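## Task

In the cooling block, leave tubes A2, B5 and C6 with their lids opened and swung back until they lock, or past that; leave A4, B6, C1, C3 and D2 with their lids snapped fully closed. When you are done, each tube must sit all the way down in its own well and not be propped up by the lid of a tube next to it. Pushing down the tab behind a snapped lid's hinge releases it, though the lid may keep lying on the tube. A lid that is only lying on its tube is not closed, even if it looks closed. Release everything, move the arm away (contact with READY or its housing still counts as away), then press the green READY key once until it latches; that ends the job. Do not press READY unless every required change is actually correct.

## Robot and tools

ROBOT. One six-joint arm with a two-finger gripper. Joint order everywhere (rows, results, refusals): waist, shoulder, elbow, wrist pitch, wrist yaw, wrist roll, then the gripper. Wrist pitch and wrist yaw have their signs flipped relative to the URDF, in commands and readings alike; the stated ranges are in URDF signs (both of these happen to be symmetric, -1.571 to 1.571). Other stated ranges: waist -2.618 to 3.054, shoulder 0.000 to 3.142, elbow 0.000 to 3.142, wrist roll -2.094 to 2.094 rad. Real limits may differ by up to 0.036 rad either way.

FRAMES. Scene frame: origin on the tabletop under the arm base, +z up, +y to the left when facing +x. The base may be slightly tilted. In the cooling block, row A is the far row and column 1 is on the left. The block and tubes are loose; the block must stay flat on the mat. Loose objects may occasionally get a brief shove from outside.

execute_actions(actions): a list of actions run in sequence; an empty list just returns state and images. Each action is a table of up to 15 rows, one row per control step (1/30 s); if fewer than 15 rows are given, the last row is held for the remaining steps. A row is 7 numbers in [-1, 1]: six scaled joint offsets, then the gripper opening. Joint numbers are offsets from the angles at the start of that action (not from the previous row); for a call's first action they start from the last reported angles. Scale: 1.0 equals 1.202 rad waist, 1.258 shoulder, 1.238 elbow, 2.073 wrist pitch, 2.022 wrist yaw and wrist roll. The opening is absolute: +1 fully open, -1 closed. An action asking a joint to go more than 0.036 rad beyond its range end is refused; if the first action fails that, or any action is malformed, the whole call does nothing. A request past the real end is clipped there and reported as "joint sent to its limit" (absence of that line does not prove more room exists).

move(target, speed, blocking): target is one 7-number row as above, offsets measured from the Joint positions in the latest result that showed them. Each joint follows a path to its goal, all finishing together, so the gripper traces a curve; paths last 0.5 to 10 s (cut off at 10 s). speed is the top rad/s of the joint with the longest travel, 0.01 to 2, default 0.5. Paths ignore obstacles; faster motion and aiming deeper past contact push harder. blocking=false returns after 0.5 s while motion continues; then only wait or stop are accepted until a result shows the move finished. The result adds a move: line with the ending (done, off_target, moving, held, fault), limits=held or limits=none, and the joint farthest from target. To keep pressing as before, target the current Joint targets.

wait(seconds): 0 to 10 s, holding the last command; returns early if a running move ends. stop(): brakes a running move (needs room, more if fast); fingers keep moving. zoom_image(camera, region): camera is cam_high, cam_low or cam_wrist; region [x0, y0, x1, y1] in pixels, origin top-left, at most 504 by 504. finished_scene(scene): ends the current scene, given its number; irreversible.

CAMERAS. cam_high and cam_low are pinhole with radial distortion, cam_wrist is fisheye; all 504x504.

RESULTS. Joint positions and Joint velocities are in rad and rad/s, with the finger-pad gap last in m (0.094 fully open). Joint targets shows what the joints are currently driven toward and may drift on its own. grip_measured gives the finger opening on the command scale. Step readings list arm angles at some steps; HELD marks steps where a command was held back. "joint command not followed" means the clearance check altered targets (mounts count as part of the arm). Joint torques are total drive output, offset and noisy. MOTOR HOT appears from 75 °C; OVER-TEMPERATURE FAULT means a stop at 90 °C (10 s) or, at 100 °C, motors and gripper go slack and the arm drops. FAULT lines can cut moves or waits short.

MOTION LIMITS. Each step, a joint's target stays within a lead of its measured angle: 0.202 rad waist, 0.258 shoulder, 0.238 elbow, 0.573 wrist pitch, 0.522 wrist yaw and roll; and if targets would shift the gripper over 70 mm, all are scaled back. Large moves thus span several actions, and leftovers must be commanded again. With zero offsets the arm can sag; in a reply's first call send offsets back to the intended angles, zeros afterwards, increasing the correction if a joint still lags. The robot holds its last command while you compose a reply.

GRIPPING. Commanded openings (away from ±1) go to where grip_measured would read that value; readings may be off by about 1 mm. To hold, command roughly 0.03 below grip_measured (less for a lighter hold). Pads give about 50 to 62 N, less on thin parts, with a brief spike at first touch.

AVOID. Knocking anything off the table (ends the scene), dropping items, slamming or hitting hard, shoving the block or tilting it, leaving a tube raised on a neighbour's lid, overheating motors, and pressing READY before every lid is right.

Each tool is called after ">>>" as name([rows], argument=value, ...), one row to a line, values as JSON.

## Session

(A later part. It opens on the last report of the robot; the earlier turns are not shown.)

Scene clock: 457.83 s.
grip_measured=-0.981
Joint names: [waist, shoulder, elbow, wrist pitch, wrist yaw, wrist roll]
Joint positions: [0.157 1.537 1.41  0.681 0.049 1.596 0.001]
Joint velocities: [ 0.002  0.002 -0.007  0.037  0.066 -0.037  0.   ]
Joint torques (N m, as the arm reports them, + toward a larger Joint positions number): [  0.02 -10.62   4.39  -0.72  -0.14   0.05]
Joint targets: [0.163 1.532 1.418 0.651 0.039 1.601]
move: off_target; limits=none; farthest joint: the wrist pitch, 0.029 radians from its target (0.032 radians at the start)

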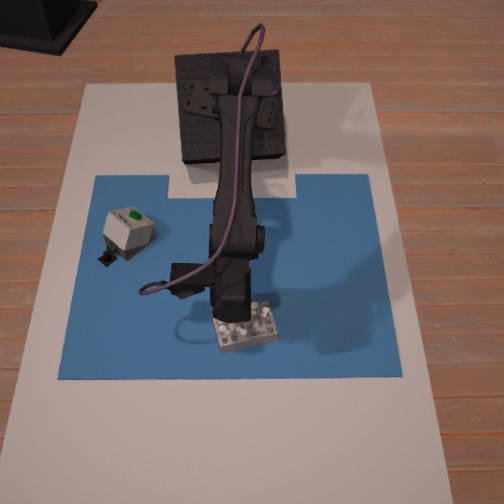

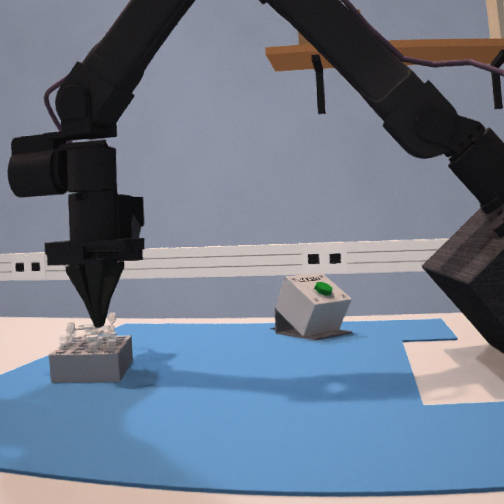

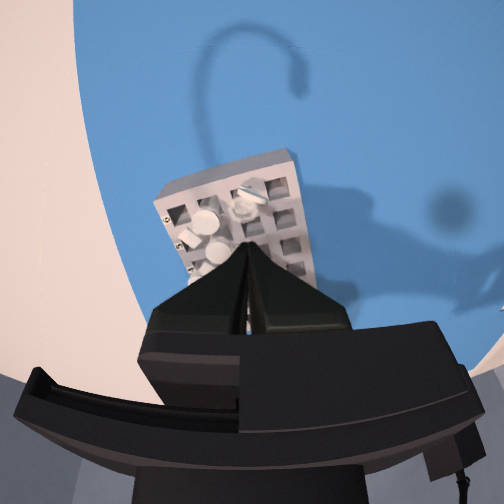

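>>> execute_actions([
  [[0.005,0.004,0.004,-0.012,-0.004,0.003,-1],[0.005,0.008,0.002,-0.012,-0.004,0.003,-1],[0.005,0.012,0.0,-0.012,-0.004,0.003,-1],[0.005,0.016,-0.002,-0.012,-0.004,0.003,-1],[0.005,0.020,-0.004,-0.012,-0.004,0.003,-1],[0.005,0.024,-0.004,-0.012,-0.004,0.003,-1],[0.005,0.027,-0.004,-0.012,-0.004,0.003,-1],[0.005,0.030,-0.004,-0.012,-0.004,0.003,-1],[0.005,0.033,-0.004,-0.012,-0.004,0.003,-1],[0.005,0.033,-0.004,-0.012,-0.004,0.003,-1],[0.005,-0.01,0.006,-0.012,-0.004,0.003,-1],[0.005,-0.01,0.006,-0.012,-0.004,0.003,-1],[0.005,-0.01,0.006,-0.012,-0.004,0.003,-1],[0.005,-0.006,0.006,-0.012,-0.004,0.003,-1],[0.005,-0.006,0.006,-0.012,-0.004,0.003,-1]],
])

>>> zoom_image(camera="cam_wrist", region=[150, 140, 350, 290])

>>> zoom_image(camera="cam_low", region=[40, 290, 150, 370])

Scene clock: 467.53 s.
grip_measured=-0.982
Joint names: [waist, shoulder, elbow, wrist pitch, wrist yaw, wrist roll]
Joint positions: [0.157 1.538 1.41  0.682 0.049 1.596 0.001]
Joint velocities: [ 0.002  0.002 -0.007 -0.051  0.007 -0.066  0.   ]
Joint torques (N m, as the arm reports them, + toward a larger Joint positions number): [  0.13 -10.83   4.38  -0.73  -0.12   0.06]
Joint targets: [0.163 1.529 1.418 0.656 0.041 1.602]
Step readings (joint positions):
0: [0.157 1.537 1.410 0.681 0.049 1.596]
1: [0.157 1.537 1.410 0.681 0.049 1.596]
2: [0.157 1.537 1.410 0.681 0.049 1.596]
4: [0.157 1.538 1.410 0.681 0.049 1.596]
8: [0.157 1.540 1.410 0.683 0.049 1.596]
15: Joint positions above

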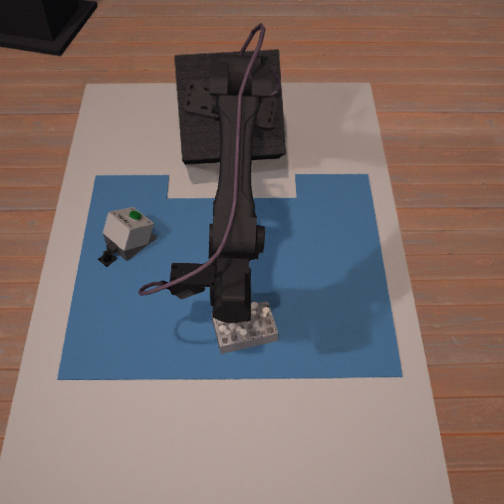

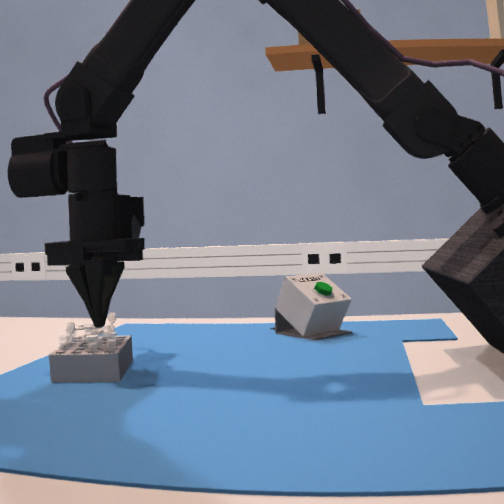

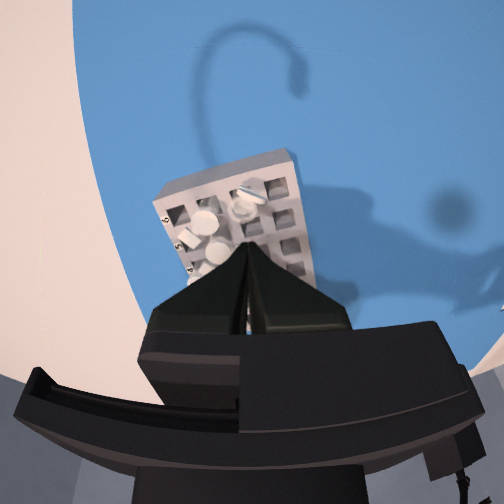

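Region (150, 140, 350, 290) of cam_wrist's 504x504 image, scaled by 2.520, with more detail than that image has; it fills the top 378 rows of this view, and the rest is white.

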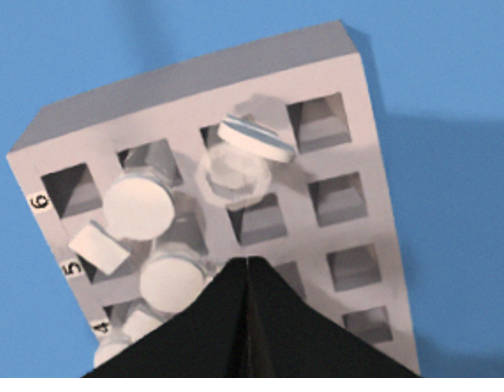

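Region (40, 290, 150, 370) of cam_low's 504x504 image, scaled by 4.582, with more detail than that image has; it fills the top 367 rows of this view, and the rest is white.

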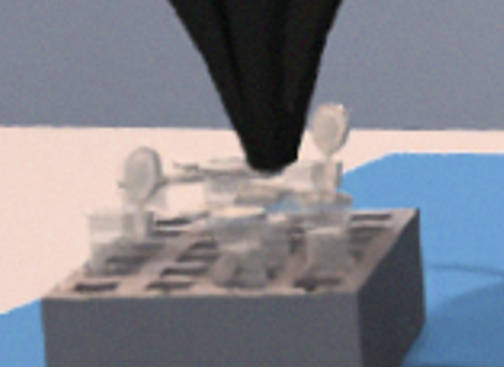

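Still snapped. Go to a peak of +0.040.

>>> execute_actions([
  [[0.005,0.006,0.004,-0.012,-0.004,0.003,-1],[0.005,0.012,0.002,-0.012,-0.004,0.003,-1],[0.005,0.018,0.0,-0.012,-0.004,0.003,-1],[0.005,0.023,-0.002,-0.012,-0.004,0.003,-1],[0.005,0.027,-0.004,-0.012,-0.004,0.003,-1],[0.005,0.030,-0.004,-0.012,-0.004,0.003,-1],[0.005,0.033,-0.004,-0.012,-0.004,0.003,-1],[0.005,0.035,-0.004,-0.012,-0.004,0.003,-1],[0.005,0.037,-0.004,-0.012,-0.004,0.003,-1],[0.005,0.039,-0.004,-0.012,-0.004,0.003,-1],[0.005,0.040,-0.004,-0.012,-0.004,0.003,-1],[0.005,-0.012,0.006,-0.012,-0.004,0.003,-1],[0.005,-0.012,0.006,-0.012,-0.004,0.003,-1],[0.005,-0.008,0.006,-0.012,-0.004,0.003,-1],[0.005,-0.006,0.006,-0.012,-0.004,0.003,-1]],
])

>>> zoom_image(camera="cam_wrist", region=[150, 140, 350, 290])

>>> zoom_image(camera="cam_low", region=[40, 290, 150, 370])

Scene clock: 473.40 s.
grip_measured=-0.982
Joint names: [waist, shoulder, elbow, wrist pitch, wrist yaw, wrist roll]
Joint positions: [0.157 1.538 1.41  0.681 0.049 1.596 0.001]
Joint velocities: [-0.002 -0.007 -0.002  0.051  0.066  0.007  0.001]
Joint torques (N m, as the arm reports them, + toward a larger Joint positions number): [  0.03 -10.86   4.33  -0.67  -0.12   0.05]
Joint targets: [0.163 1.530 1.418 0.657 0.041 1.602]
Step readings (joint positions):
0: [0.157 1.538 1.410 0.682 0.049 1.596]
1: [0.157 1.538 1.410 0.682 0.049 1.596]
2: [0.157 1.538 1.410 0.682 0.049 1.596]
4: [0.157 1.540 1.410 0.682 0.049 1.596]
8: [0.157 1.541 1.410 0.683 0.049 1.596]
15: Joint positions above

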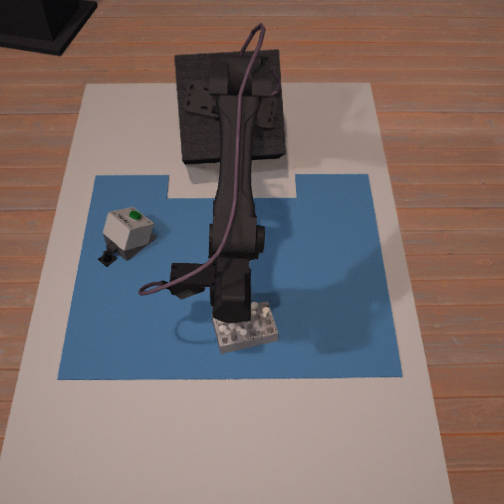

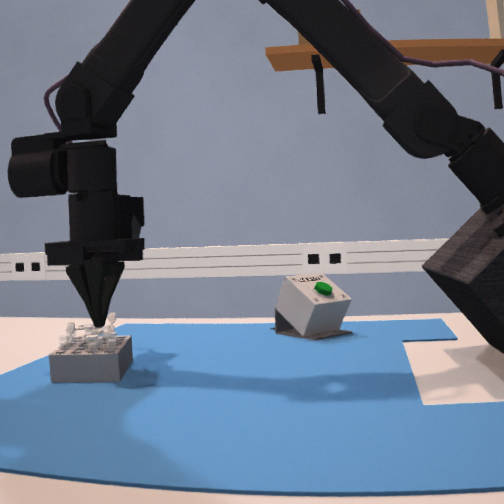

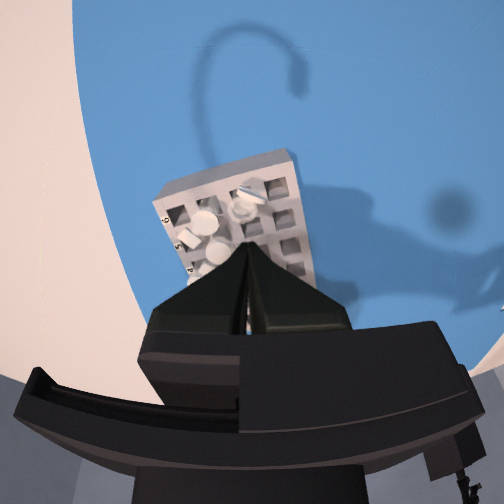

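Region (150, 140, 350, 290) of cam_wrist's 504x504 image, scaled by 2.520, with more detail than that image has; it fills the top 378 rows of this view, and the rest is white.

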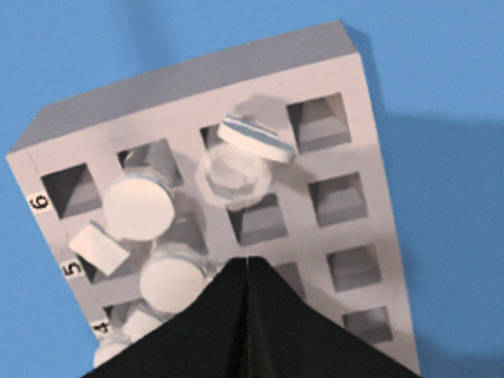

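Region (40, 290, 150, 370) of cam_low's 504x504 image, scaled by 4.582, with more detail than that image has; it fills the top 367 rows of this view, and the rest is white.

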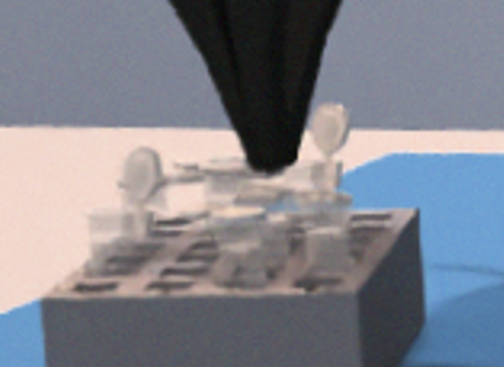

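>>> execute_actions([
  [[0.005,0.008,0.004,-0.008,-0.004,0.003,-1],[0.005,0.016,0.002,-0.008,-0.004,0.003,-1],[0.005,0.023,0.0,-0.008,-0.004,0.003,-1],[0.005,0.029,-0.002,-0.008,-0.004,0.003,-1],[0.005,0.034,-0.004,-0.008,-0.004,0.003,-1],[0.005,0.037,-0.004,-0.008,-0.004,0.003,-1],[0.005,0.040,-0.004,-0.008,-0.004,0.003,-1],[0.005,0.042,-0.004,-0.008,-0.004,0.003,-1],[0.005,0.044,-0.004,-0.008,-0.004,0.003,-1],[0.005,0.045,-0.004,-0.008,-0.004,0.003,-1],[0.005,0.045,-0.004,-0.008,-0.004,0.003,-1],[0.005,-0.012,0.006,-0.008,-0.004,0.003,-1],[0.005,-0.012,0.006,-0.008,-0.004,0.003,-1],[0.005,-0.008,0.006,-0.008,-0.004,0.003,-1],[0.005,-0.006,0.006,-0.008,-0.004,0.003,-1]],
])

>>> zoom_image(camera="cam_wrist", region=[150, 140, 350, 290])

>>> zoom_image(camera="cam_low", region=[40, 290, 150, 370])

Scene clock: 484.97 s.
grip_measured=-0.982
Joint names: [waist, shoulder, elbow, wrist pitch, wrist yaw, wrist roll]
Joint positions: [0.157 1.538 1.41  0.681 0.049 1.597 0.001]
Joint velocities: [ 0.002  0.012 -0.002  0.066 -0.007 -0.066  0.   ]
Joint torques (N m, as the arm reports them, + toward a larger Joint positions number): [  0.06 -10.75   4.46  -0.61  -0.09   0.05]
Joint targets: [0.163 1.530 1.418 0.665 0.041 1.602]
Step readings (joint positions):
0: [0.157 1.538 1.410 0.681 0.049 1.596]
1: [0.157 1.538 1.410 0.681 0.049 1.596]
2: [0.157 1.538 1.410 0.681 0.049 1.596]
4: [0.157 1.541 1.410 0.683 0.049 1.596]
8: [0.157 1.542 1.410 0.683 0.049 1.596]
15: Joint positions above

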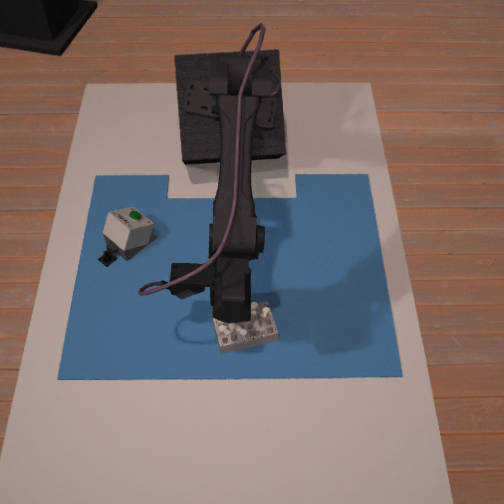

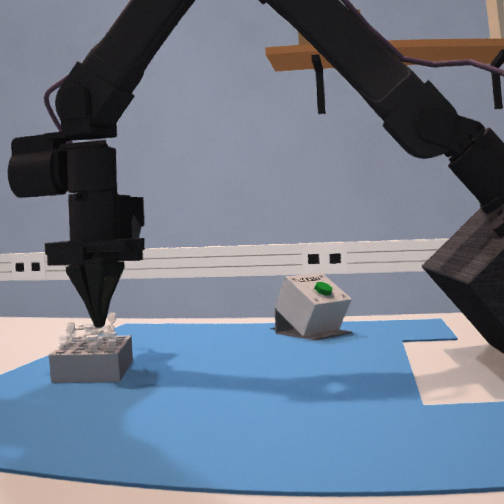

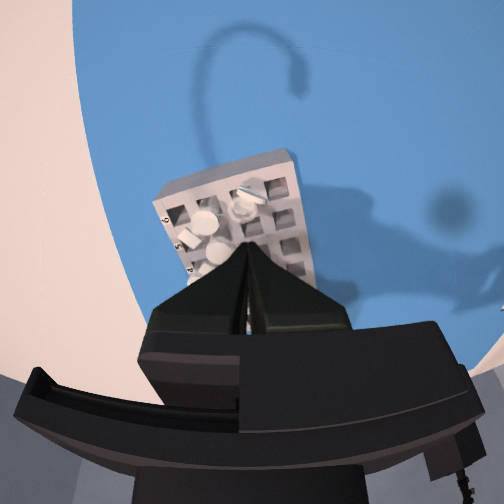

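Region (150, 140, 350, 290) of cam_wrist's 504x504 image, scaled by 2.520, with more detail than that image has; it fills the top 378 rows of this view, and the rest is white.

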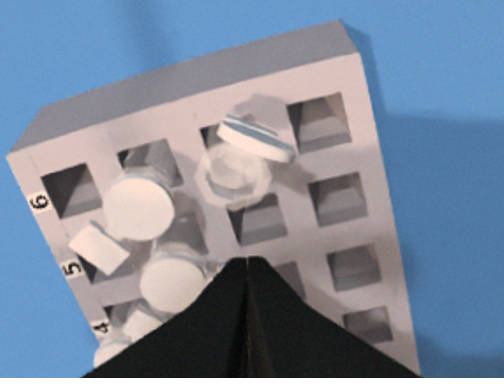

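Region (40, 290, 150, 370) of cam_low's 504x504 image, scaled by 4.582, with more detail than that image has; it fills the top 367 rows of this view, and the rest is white.

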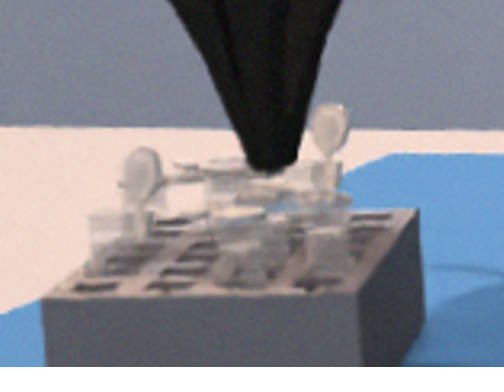

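>>> move(target=[0.005, -0.03, 0.006, 0.0075, -0.004, 0.003, -1], speed=0.06)

>>> zoom_image(camera="cam_wrist", region=[150, 140, 350, 290])

Scene clock: 494.10 s.
grip_measured=-0.982
Joint names: [waist, shoulder, elbow, wrist pitch, wrist yaw, wrist roll]
Joint positions: [0.157 1.533 1.41  0.683 0.05  1.597 0.001]
Joint velocities: [-0.002 -0.002 -0.007  0.022  0.037 -0.066  0.001]
Joint torques (N m, as the arm reports them, + toward a larger Joint positions number): [  0.04 -12.84   4.42  -0.33  -0.13   0.04]
Joint targets: [0.163 1.500 1.418 0.697 0.041 1.603]
move: off_target; limits=none; farthest joint: the shoulder, 0.032 radians from its target (0.037 radians at the start)

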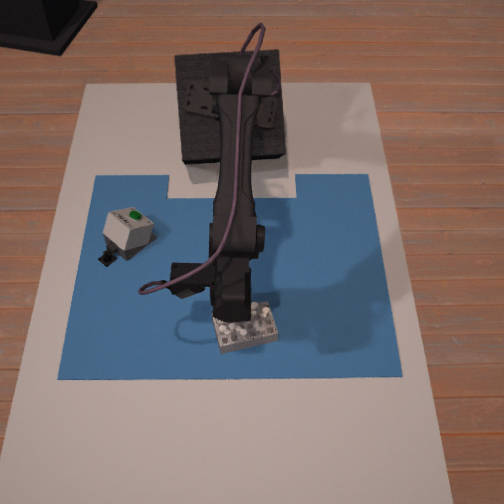

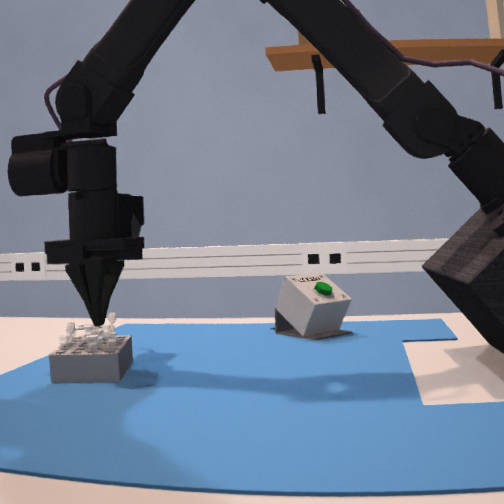

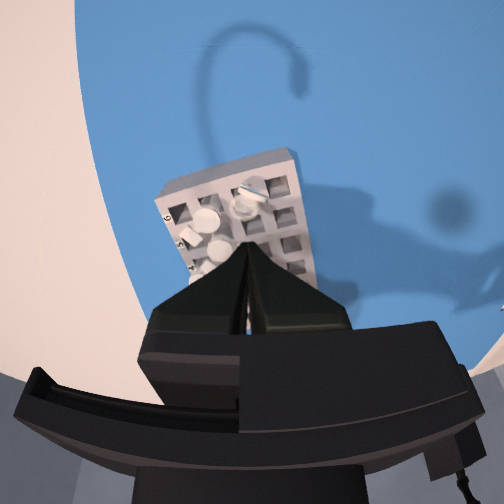

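Region (150, 140, 350, 290) of cam_wrist's 504x504 image, scaled by 2.520, with more detail than that image has; it fills the top 378 rows of this view, and the rest is white.

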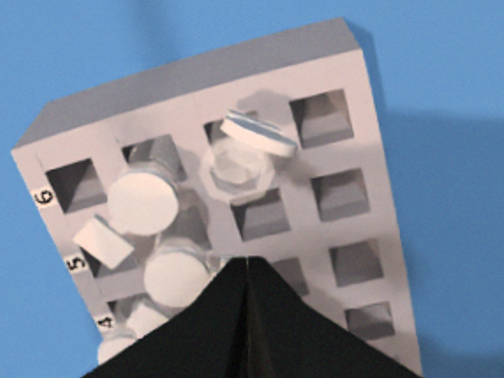

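>>> move(target=[0.005, -0.015, 0.006, 0.0104, -0.004, 0.003, -1], speed=0.05)

>>> zoom_image(camera="cam_wrist", region=[150, 140, 350, 290])

Scene clock: 498.33 s.
grip_measured=-0.982
Joint names: [waist, shoulder, elbow, wrist pitch, wrist yaw, wrist roll]
Joint positions: [0.157 1.533 1.41  0.689 0.052 1.597 0.001]
Joint velocities: [ 0.007  0.002 -0.012  0.051  0.095 -0.022 -0.001]
Joint torques (N m, as the arm reports them, + toward a larger Joint positions number): [  0.03 -11.66   4.39  -0.29  -0.12   0.05]
Joint targets: [0.163 1.514 1.418 0.704 0.042 1.603]
move: done; limits=none; farthest joint: the shoulder, 0.019 radians from its target (0.019 radians at the start)

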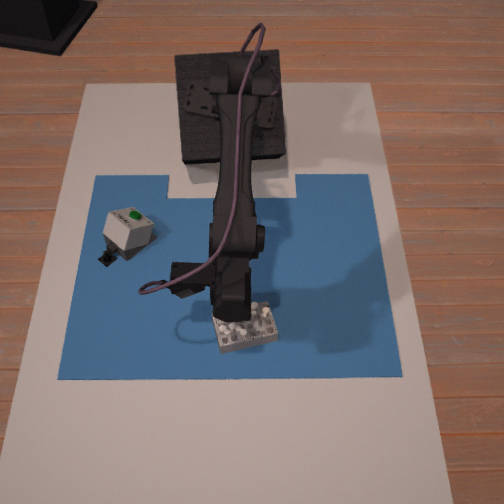

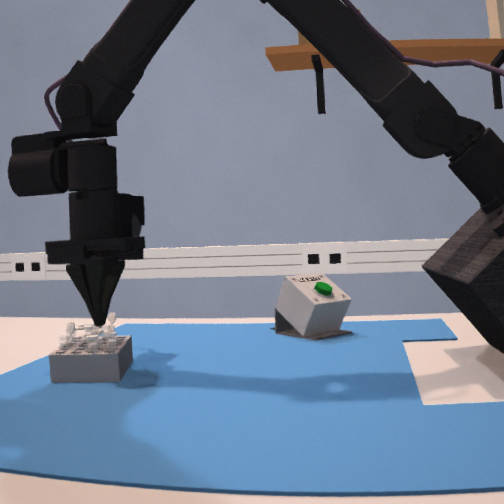

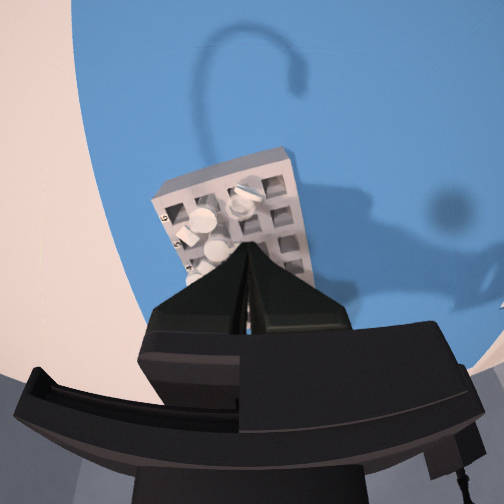

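Region (150, 140, 350, 290) of cam_wrist's 504x504 image, scaled by 2.520, with more detail than that image has; it fills the top 378 rows of this view, and the rest is white.

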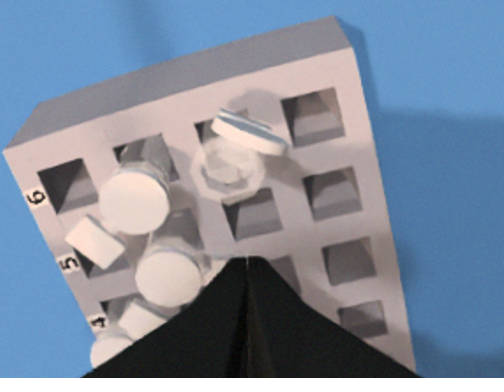

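>>> execute_actions([
  [[0.005,-0.004,0.006,0.0,-0.005,0.003,-1],[0.005,0.002,0.005,0.0,-0.005,0.003,-1],[0.005,0.006,0.004,0.0,-0.005,0.003,-1],[0.005,0.008,0.004,0.0,-0.005,0.003,-1],[0.005,0.010,0.004,0.0,-0.005,0.003,-1],[0.005,0.012,0.004,0.0,-0.005,0.003,-1],[0.005,0.012,0.004,0.0,-0.005,0.003,-1],[0.005,0.012,0.004,0.0,-0.005,0.003,-1],[0.005,0.012,0.004,0.0,-0.005,0.003,-1],[0.005,0.006,0.004,0.0,-0.005,0.003,-1]],
])

>>> zoom_image(camera="cam_wrist", region=[150, 140, 350, 290])

Scene clock: 504.97 s.
grip_measured=-0.982
Joint names: [waist, shoulder, elbow, wrist pitch, wrist yaw, wrist roll]
Joint positions: [0.157 1.539 1.41  0.69  0.052 1.597 0.001]
Joint velocities: [ 0.002 -0.002 -0.022 -0.007 -0.007 -0.037 -0.001]
Joint torques (N m, as the arm reports them, + toward a larger Joint positions number): [  0.03 -10.07   4.18  -0.46  -0.13   0.04]
Joint targets: [0.163 1.540 1.415 0.689 0.042 1.603]
Step readings (joint positions):
0: [0.157 1.533 1.410 0.689 0.052 1.597]
1: [0.157 1.533 1.410 0.689 0.052 1.597]
2: [0.157 1.533 1.410 0.689 0.052 1.597]
4: [0.157 1.536 1.410 0.689 0.052 1.597]
8: [0.157 1.539 1.410 0.690 0.052 1.597]
15: Joint positions above

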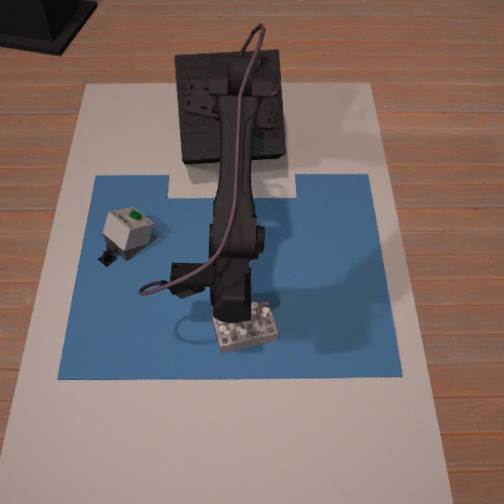

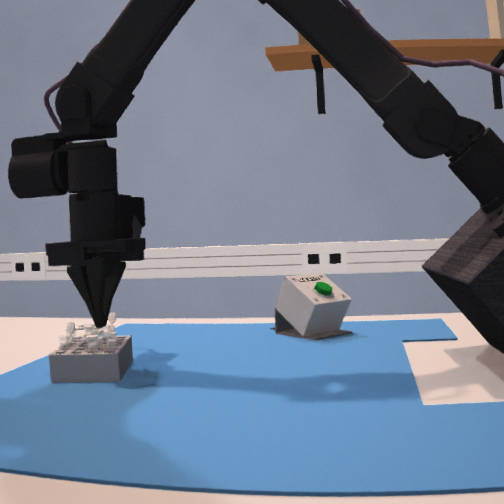

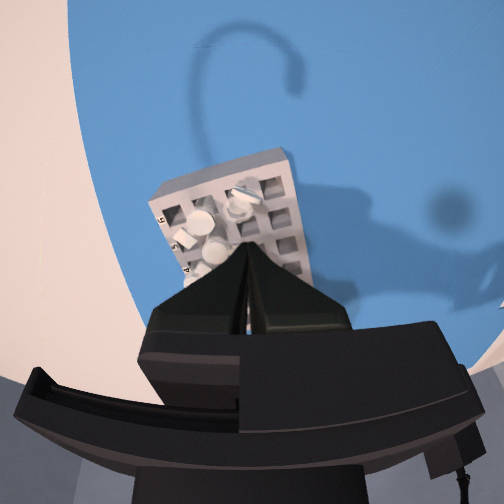

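Region (150, 140, 350, 290) of cam_wrist's 504x504 image, scaled by 2.520, with more detail than that image has; it fills the top 378 rows of this view, and the rest is white.

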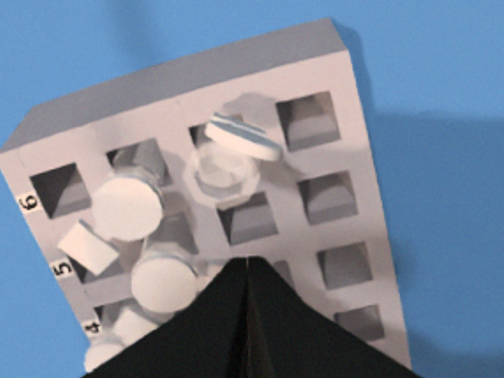

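>>> execute_actions([
  [[0.005,0.006,0.004,-0.004,-0.005,0.003,-1],[0.005,0.012,0.002,-0.004,-0.005,0.003,-1],[0.005,0.018,0.0,-0.004,-0.005,0.003,-1],[0.005,0.023,-0.002,-0.004,-0.005,0.003,-1],[0.005,0.027,-0.004,-0.004,-0.005,0.003,-1],[0.005,0.030,-0.004,-0.004,-0.005,0.003,-1],[0.005,0.032,-0.004,-0.004,-0.005,0.003,-1],[0.005,0.034,-0.004,-0.004,-0.005,0.003,-1],[0.005,0.036,-0.004,-0.004,-0.005,0.003,-1],[0.005,0.036,-0.004,-0.004,-0.005,0.003,-1],[0.005,-0.012,0.006,-0.004,-0.005,0.003,-1],[0.005,-0.012,0.006,-0.004,-0.005,0.003,-1],[0.005,-0.010,0.006,-0.004,-0.005,0.003,-1],[0.005,-0.008,0.006,-0.004,-0.005,0.003,-1],[0.005,-0.006,0.006,-0.004,-0.005,0.003,-1]],
])

>>> zoom_image(camera="cam_wrist", region=[150, 140, 350, 290])

>>> zoom_image(camera="cam_low", region=[40, 290, 150, 370])

Scene clock: 511.87 s.
grip_measured=-0.982
Joint names: [waist, shoulder, elbow, wrist pitch, wrist yaw, wrist roll]
Joint positions: [0.157 1.538 1.41  0.689 0.052 1.598 0.001]
Joint velocities: [-0.002  0.002  0.002  0.022 -0.007 -0.007  0.   ]
Joint torques (N m, as the arm reports them, + toward a larger Joint positions number): [  0.09 -10.77   4.33  -0.53  -0.14   0.04]
Joint targets: [0.163 1.532 1.418 0.681 0.041 1.604]
Step readings (joint positions):
0: [0.157 1.539 1.410 0.690 0.052 1.597]
1: [0.157 1.539 1.410 0.690 0.052 1.597]
2: [0.157 1.539 1.410 0.690 0.052 1.597]
4: [0.157 1.540 1.410 0.690 0.052 1.597]
8: [0.157 1.541 1.410 0.690 0.052 1.597]
15: Joint positions above

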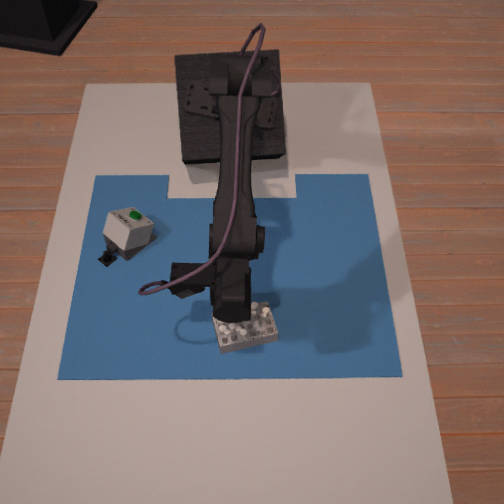

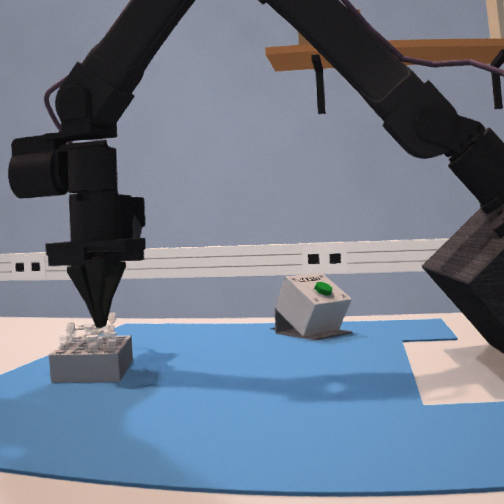

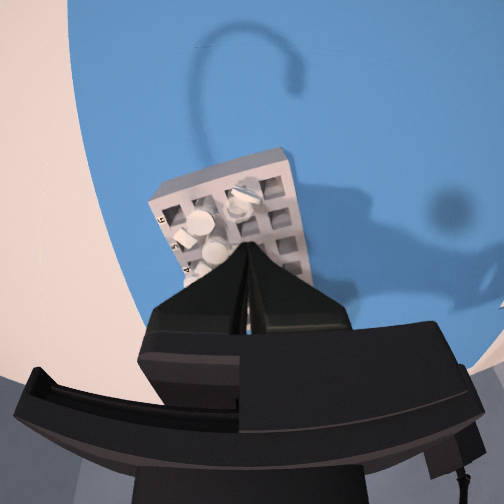

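Region (150, 140, 350, 290) of cam_wrist's 504x504 image, scaled by 2.520, with more detail than that image has; it fills the top 378 rows of this view, and the rest is white.

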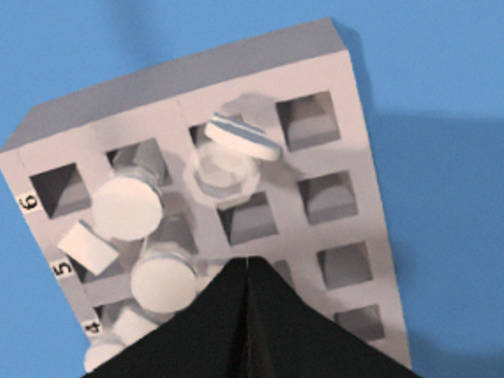

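Region (40, 290, 150, 370) of cam_low's 504x504 image, scaled by 4.582, with more detail than that image has; it fills the top 367 rows of this view, and the rest is white.

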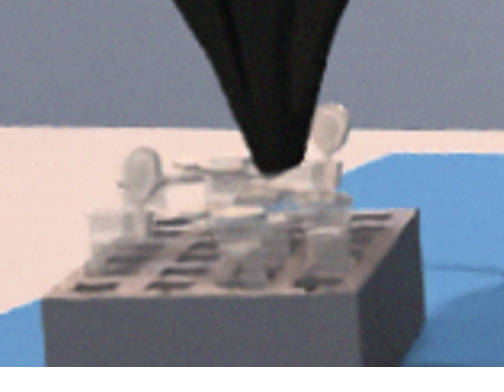

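>>> execute_actions([
  [[0.005,0.008,0.004,-0.004,-0.005,0.003,-1],[0.005,0.016,0.002,-0.004,-0.005,0.003,-1],[0.005,0.023,0.0,-0.004,-0.005,0.003,-1],[0.005,0.029,-0.002,-0.004,-0.005,0.003,-1],[0.005,0.033,-0.004,-0.004,-0.005,0.003,-1],[0.005,0.036,-0.004,-0.004,-0.005,0.003,-1],[0.005,0.038,-0.004,-0.004,-0.005,0.003,-1],[0.005,0.040,-0.004,-0.004,-0.005,0.003,-1],[0.005,0.042,-0.004,-0.004,-0.005,0.003,-1],[0.005,0.042,-0.004,-0.004,-0.005,0.003,-1],[0.005,-0.012,0.006,-0.004,-0.005,0.003,-1],[0.005,-0.012,0.006,-0.004,-0.005,0.003,-1],[0.005,-0.010,0.006,-0.004,-0.005,0.003,-1],[0.005,-0.008,0.006,-0.004,-0.005,0.003,-1],[0.005,-0.006,0.006,-0.004,-0.005,0.003,-1]],
])

>>> zoom_image(camera="cam_wrist", region=[150, 140, 350, 290])

>>> zoom_image(camera="cam_low", region=[40, 290, 150, 370])

Scene clock: 517.53 s.
grip_measured=-0.982
Joint names: [waist, shoulder, elbow, wrist pitch, wrist yaw, wrist roll]
Joint positions: [0.157 1.538 1.41  0.689 0.052 1.598 0.001]
Joint velocities: [ 0.007 -0.012 -0.007  0.007  0.022 -0.022 -0.001]
Joint torques (N m, as the arm reports them, + toward a larger Joint positions number): [  0.02 -10.66   4.49  -0.53  -0.13   0.04]
Joint targets: [0.163 1.531 1.418 0.681 0.042 1.604]
Step readings (joint positions):
0: [0.157 1.538 1.410 0.689 0.052 1.598]
1: [0.157 1.538 1.410 0.689 0.052 1.598]
2: [0.157 1.539 1.410 0.689 0.052 1.598]
4: [0.157 1.541 1.410 0.690 0.052 1.598]
8: [0.157 1.543 1.410 0.690 0.052 1.598]
15: Joint positions above

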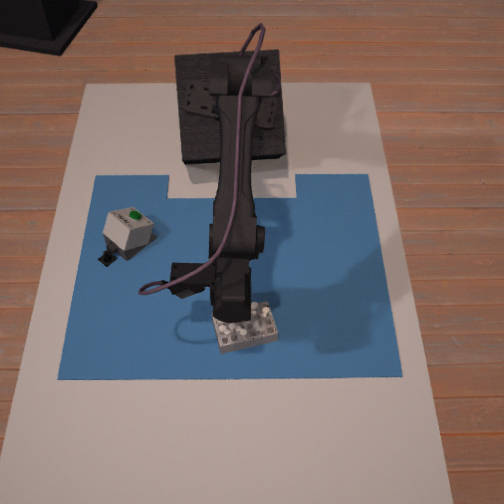

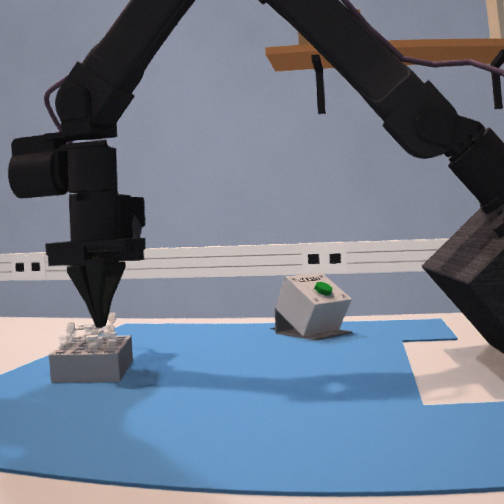

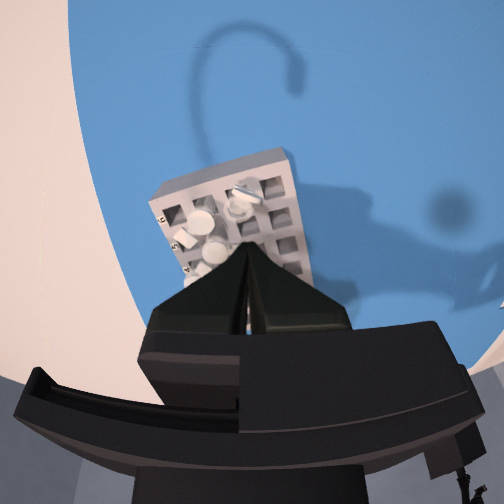

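Region (150, 140, 350, 290) of cam_wrist's 504x504 image, scaled by 2.520, with more detail than that image has; it fills the top 378 rows of this view, and the rest is white.

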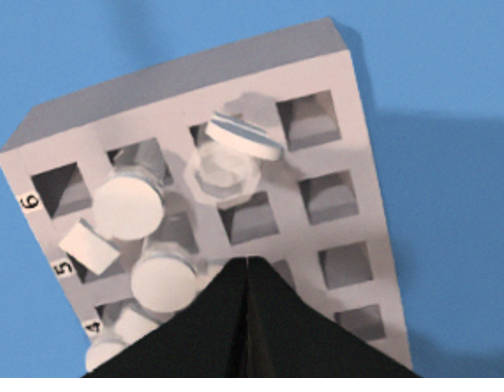

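Region (40, 290, 150, 370) of cam_low's 504x504 image, scaled by 4.582, with more detail than that image has; it fills the top 367 rows of this view, and the rest is white.

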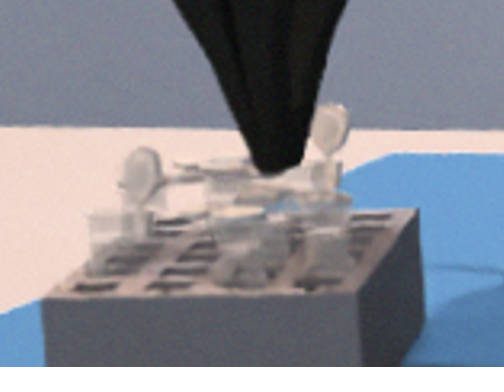

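>>> execute_actions([
  [[0.005,0.010,0.004,-0.004,-0.005,0.003,-1],[0.005,0.020,0.002,-0.004,-0.005,0.003,-1],[0.005,0.028,0.0,-0.004,-0.005,0.003,-1],[0.005,0.034,-0.002,-0.004,-0.005,0.003,-1],[0.005,0.038,-0.004,-0.004,-0.005,0.003,-1],[0.005,0.041,-0.004,-0.004,-0.005,0.003,-1],[0.005,0.043,-0.004,-0.004,-0.005,0.003,-1],[0.005,0.045,-0.004,-0.004,-0.005,0.003,-1],[0.005,0.046,-0.004,-0.004,-0.005,0.003,-1],[0.005,0.046,-0.004,-0.004,-0.005,0.003,-1],[0.005,-0.012,0.006,-0.004,-0.005,0.003,-1],[0.005,-0.012,0.006,-0.004,-0.005,0.003,-1],[0.005,-0.010,0.006,-0.004,-0.005,0.003,-1],[0.005,-0.008,0.006,-0.004,-0.005,0.003,-1],[0.005,-0.006,0.006,-0.004,-0.005,0.003,-1]],
])

>>> zoom_image(camera="cam_wrist", region=[150, 140, 350, 290])

>>> zoom_image(camera="cam_low", region=[40, 290, 150, 370])

Scene clock: 524.40 s.
grip_measured=-0.982
Joint names: [waist, shoulder, elbow, wrist pitch, wrist yaw, wrist roll]
Joint positions: [0.157 1.538 1.41  0.689 0.052 1.599 0.001]
Joint velocities: [ 0.002  0.027 -0.012  0.066  0.037 -0.037 -0.   ]
Joint torques (N m, as the arm reports them, + toward a larger Joint positions number): [  0.05 -10.86   4.37  -0.5   -0.11   0.05]
Joint targets: [0.163 1.531 1.418 0.681 0.042 1.604]
Step readings (joint positions):
0: [0.157 1.538 1.410 0.689 0.052 1.598]
1: [0.157 1.538 1.410 0.689 0.052 1.598]
2: [0.157 1.540 1.410 0.689 0.052 1.598]
4: [0.157 1.541 1.410 0.690 0.052 1.599]
8: [0.157 1.543 1.410 0.691 0.052 1.599]
15: Joint positions above

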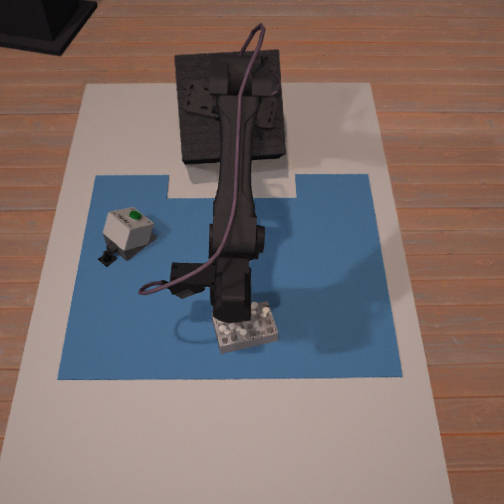

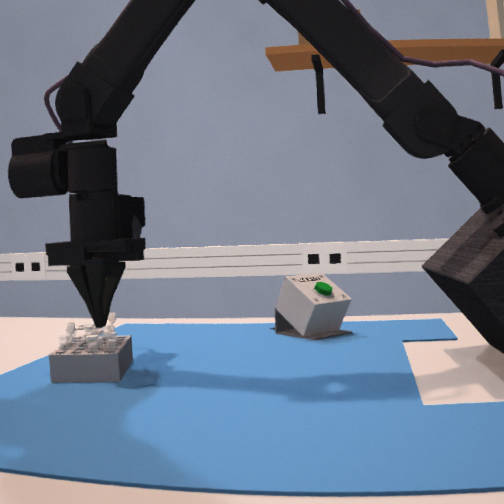

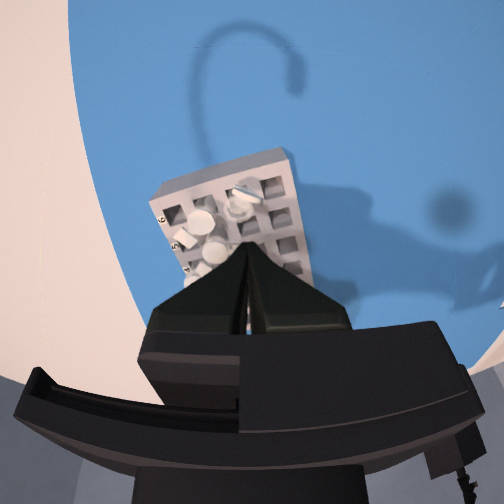

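Region (150, 140, 350, 290) of cam_wrist's 504x504 image, scaled by 2.520, with more detail than that image has; it fills the top 378 rows of this view, and the rest is white.

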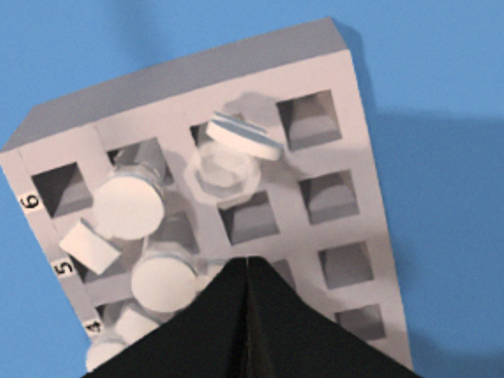

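Region (40, 290, 150, 370) of cam_low's 504x504 image, scaled by 4.582, with more detail than that image has; it fills the top 367 rows of this view, and the rest is white.

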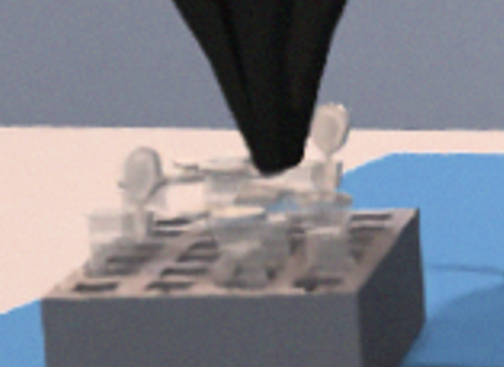

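>>> move(target=[0.005, -0.03, 0.006, 0.004, -0.005, 0.002, -1], speed=0.06)

>>> move(target=[0.005, -0.015, 0.006, 0.0092, -0.005, 0.002, -1], speed=0.05)

>>> zoom_image(camera="cam_wrist", region=[150, 140, 350, 290])

Scene clock: 535.10 s.
grip_measured=-0.982
Joint names: [waist, shoulder, elbow, wrist pitch, wrist yaw, wrist roll]
Joint positions: [0.157 1.533 1.41  0.689 0.052 1.599 0.001]
Joint velocities: [ 0.017 -0.007 -0.007  0.007  0.007  0.022  0.001]
Joint torques (N m, as the arm reports them, + toward a larger Joint positions number): [  0.03 -12.85   4.37  -0.38  -0.14   0.03]
Joint targets: [0.163 1.500 1.418 0.697 0.042 1.603]
move: off_target; limits=none; farthest joint: the shoulder, 0.033 radians from its target (0.038 radians at the start)

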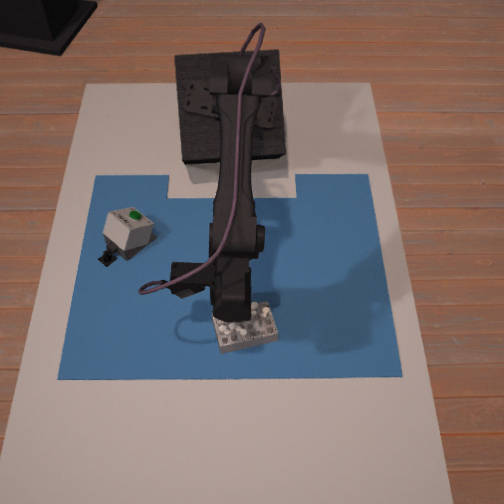

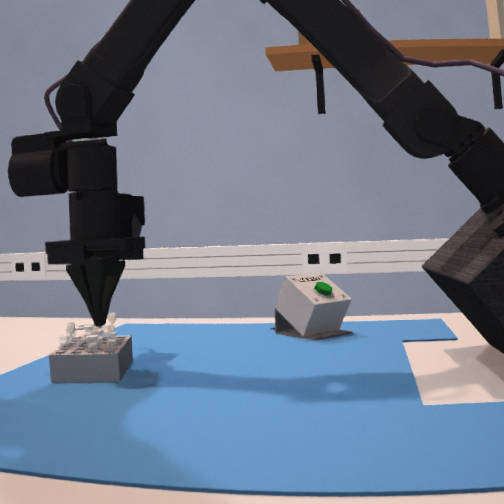

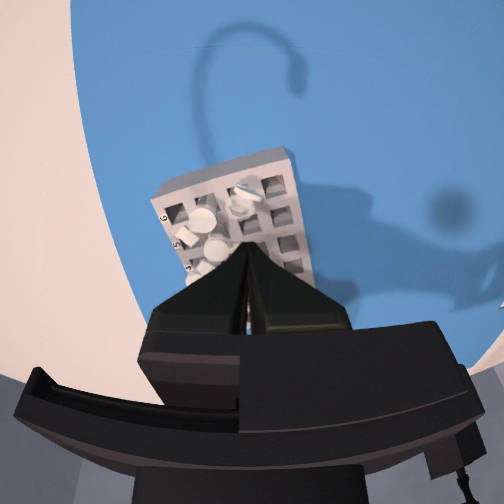

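Scene clock: 535.87 s.
grip_measured=-0.982
Joint names: [waist, shoulder, elbow, wrist pitch, wrist yaw, wrist roll]
Joint positions: [0.157 1.533 1.41  0.693 0.054 1.599 0.001]
Joint velocities: [ 0.007 -0.012 -0.002 -0.037 -0.007 -0.037 -0.   ]
Joint torques (N m, as the arm reports them, + toward a larger Joint positions number): [  0.02 -11.68   4.39  -0.31  -0.14   0.03]
Joint targets: [0.163 1.514 1.418 0.709 0.042 1.603]
move: done; limits=none; farthest joint: the shoulder, 0.019 radians from its target (0.019 radians at the start)

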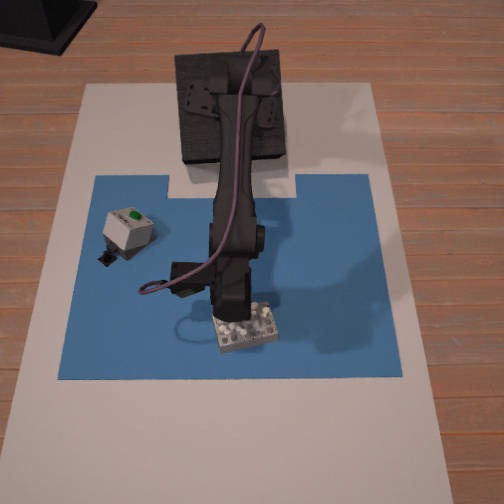

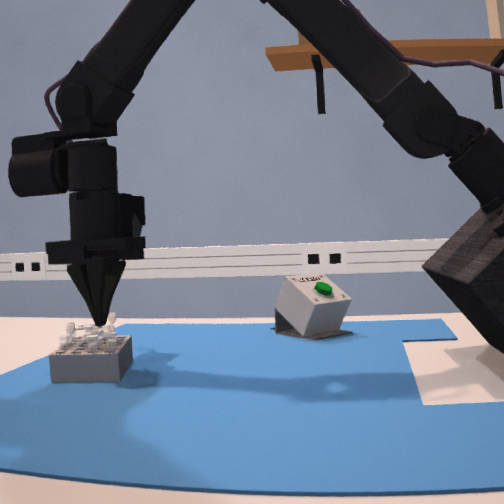

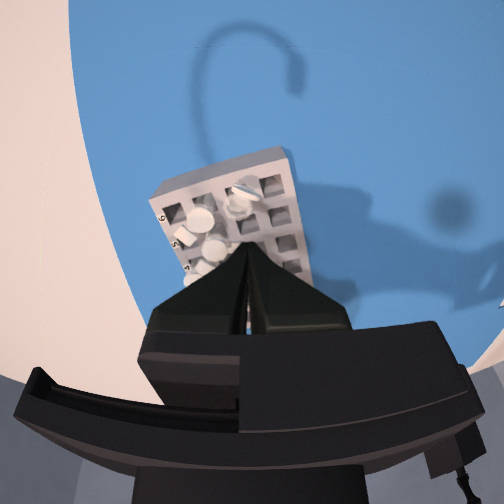

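Region (150, 140, 350, 290) of cam_wrist's 504x504 image, scaled by 2.520, with more detail than that image has; it fills the top 378 rows of this view, and the rest is white.

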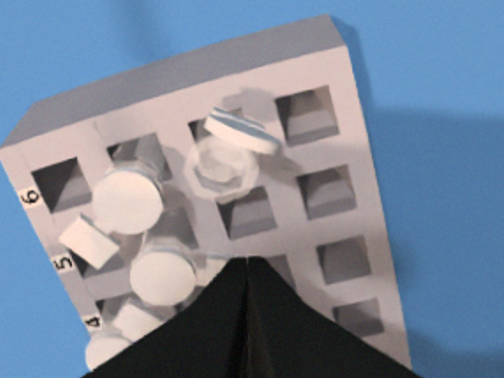

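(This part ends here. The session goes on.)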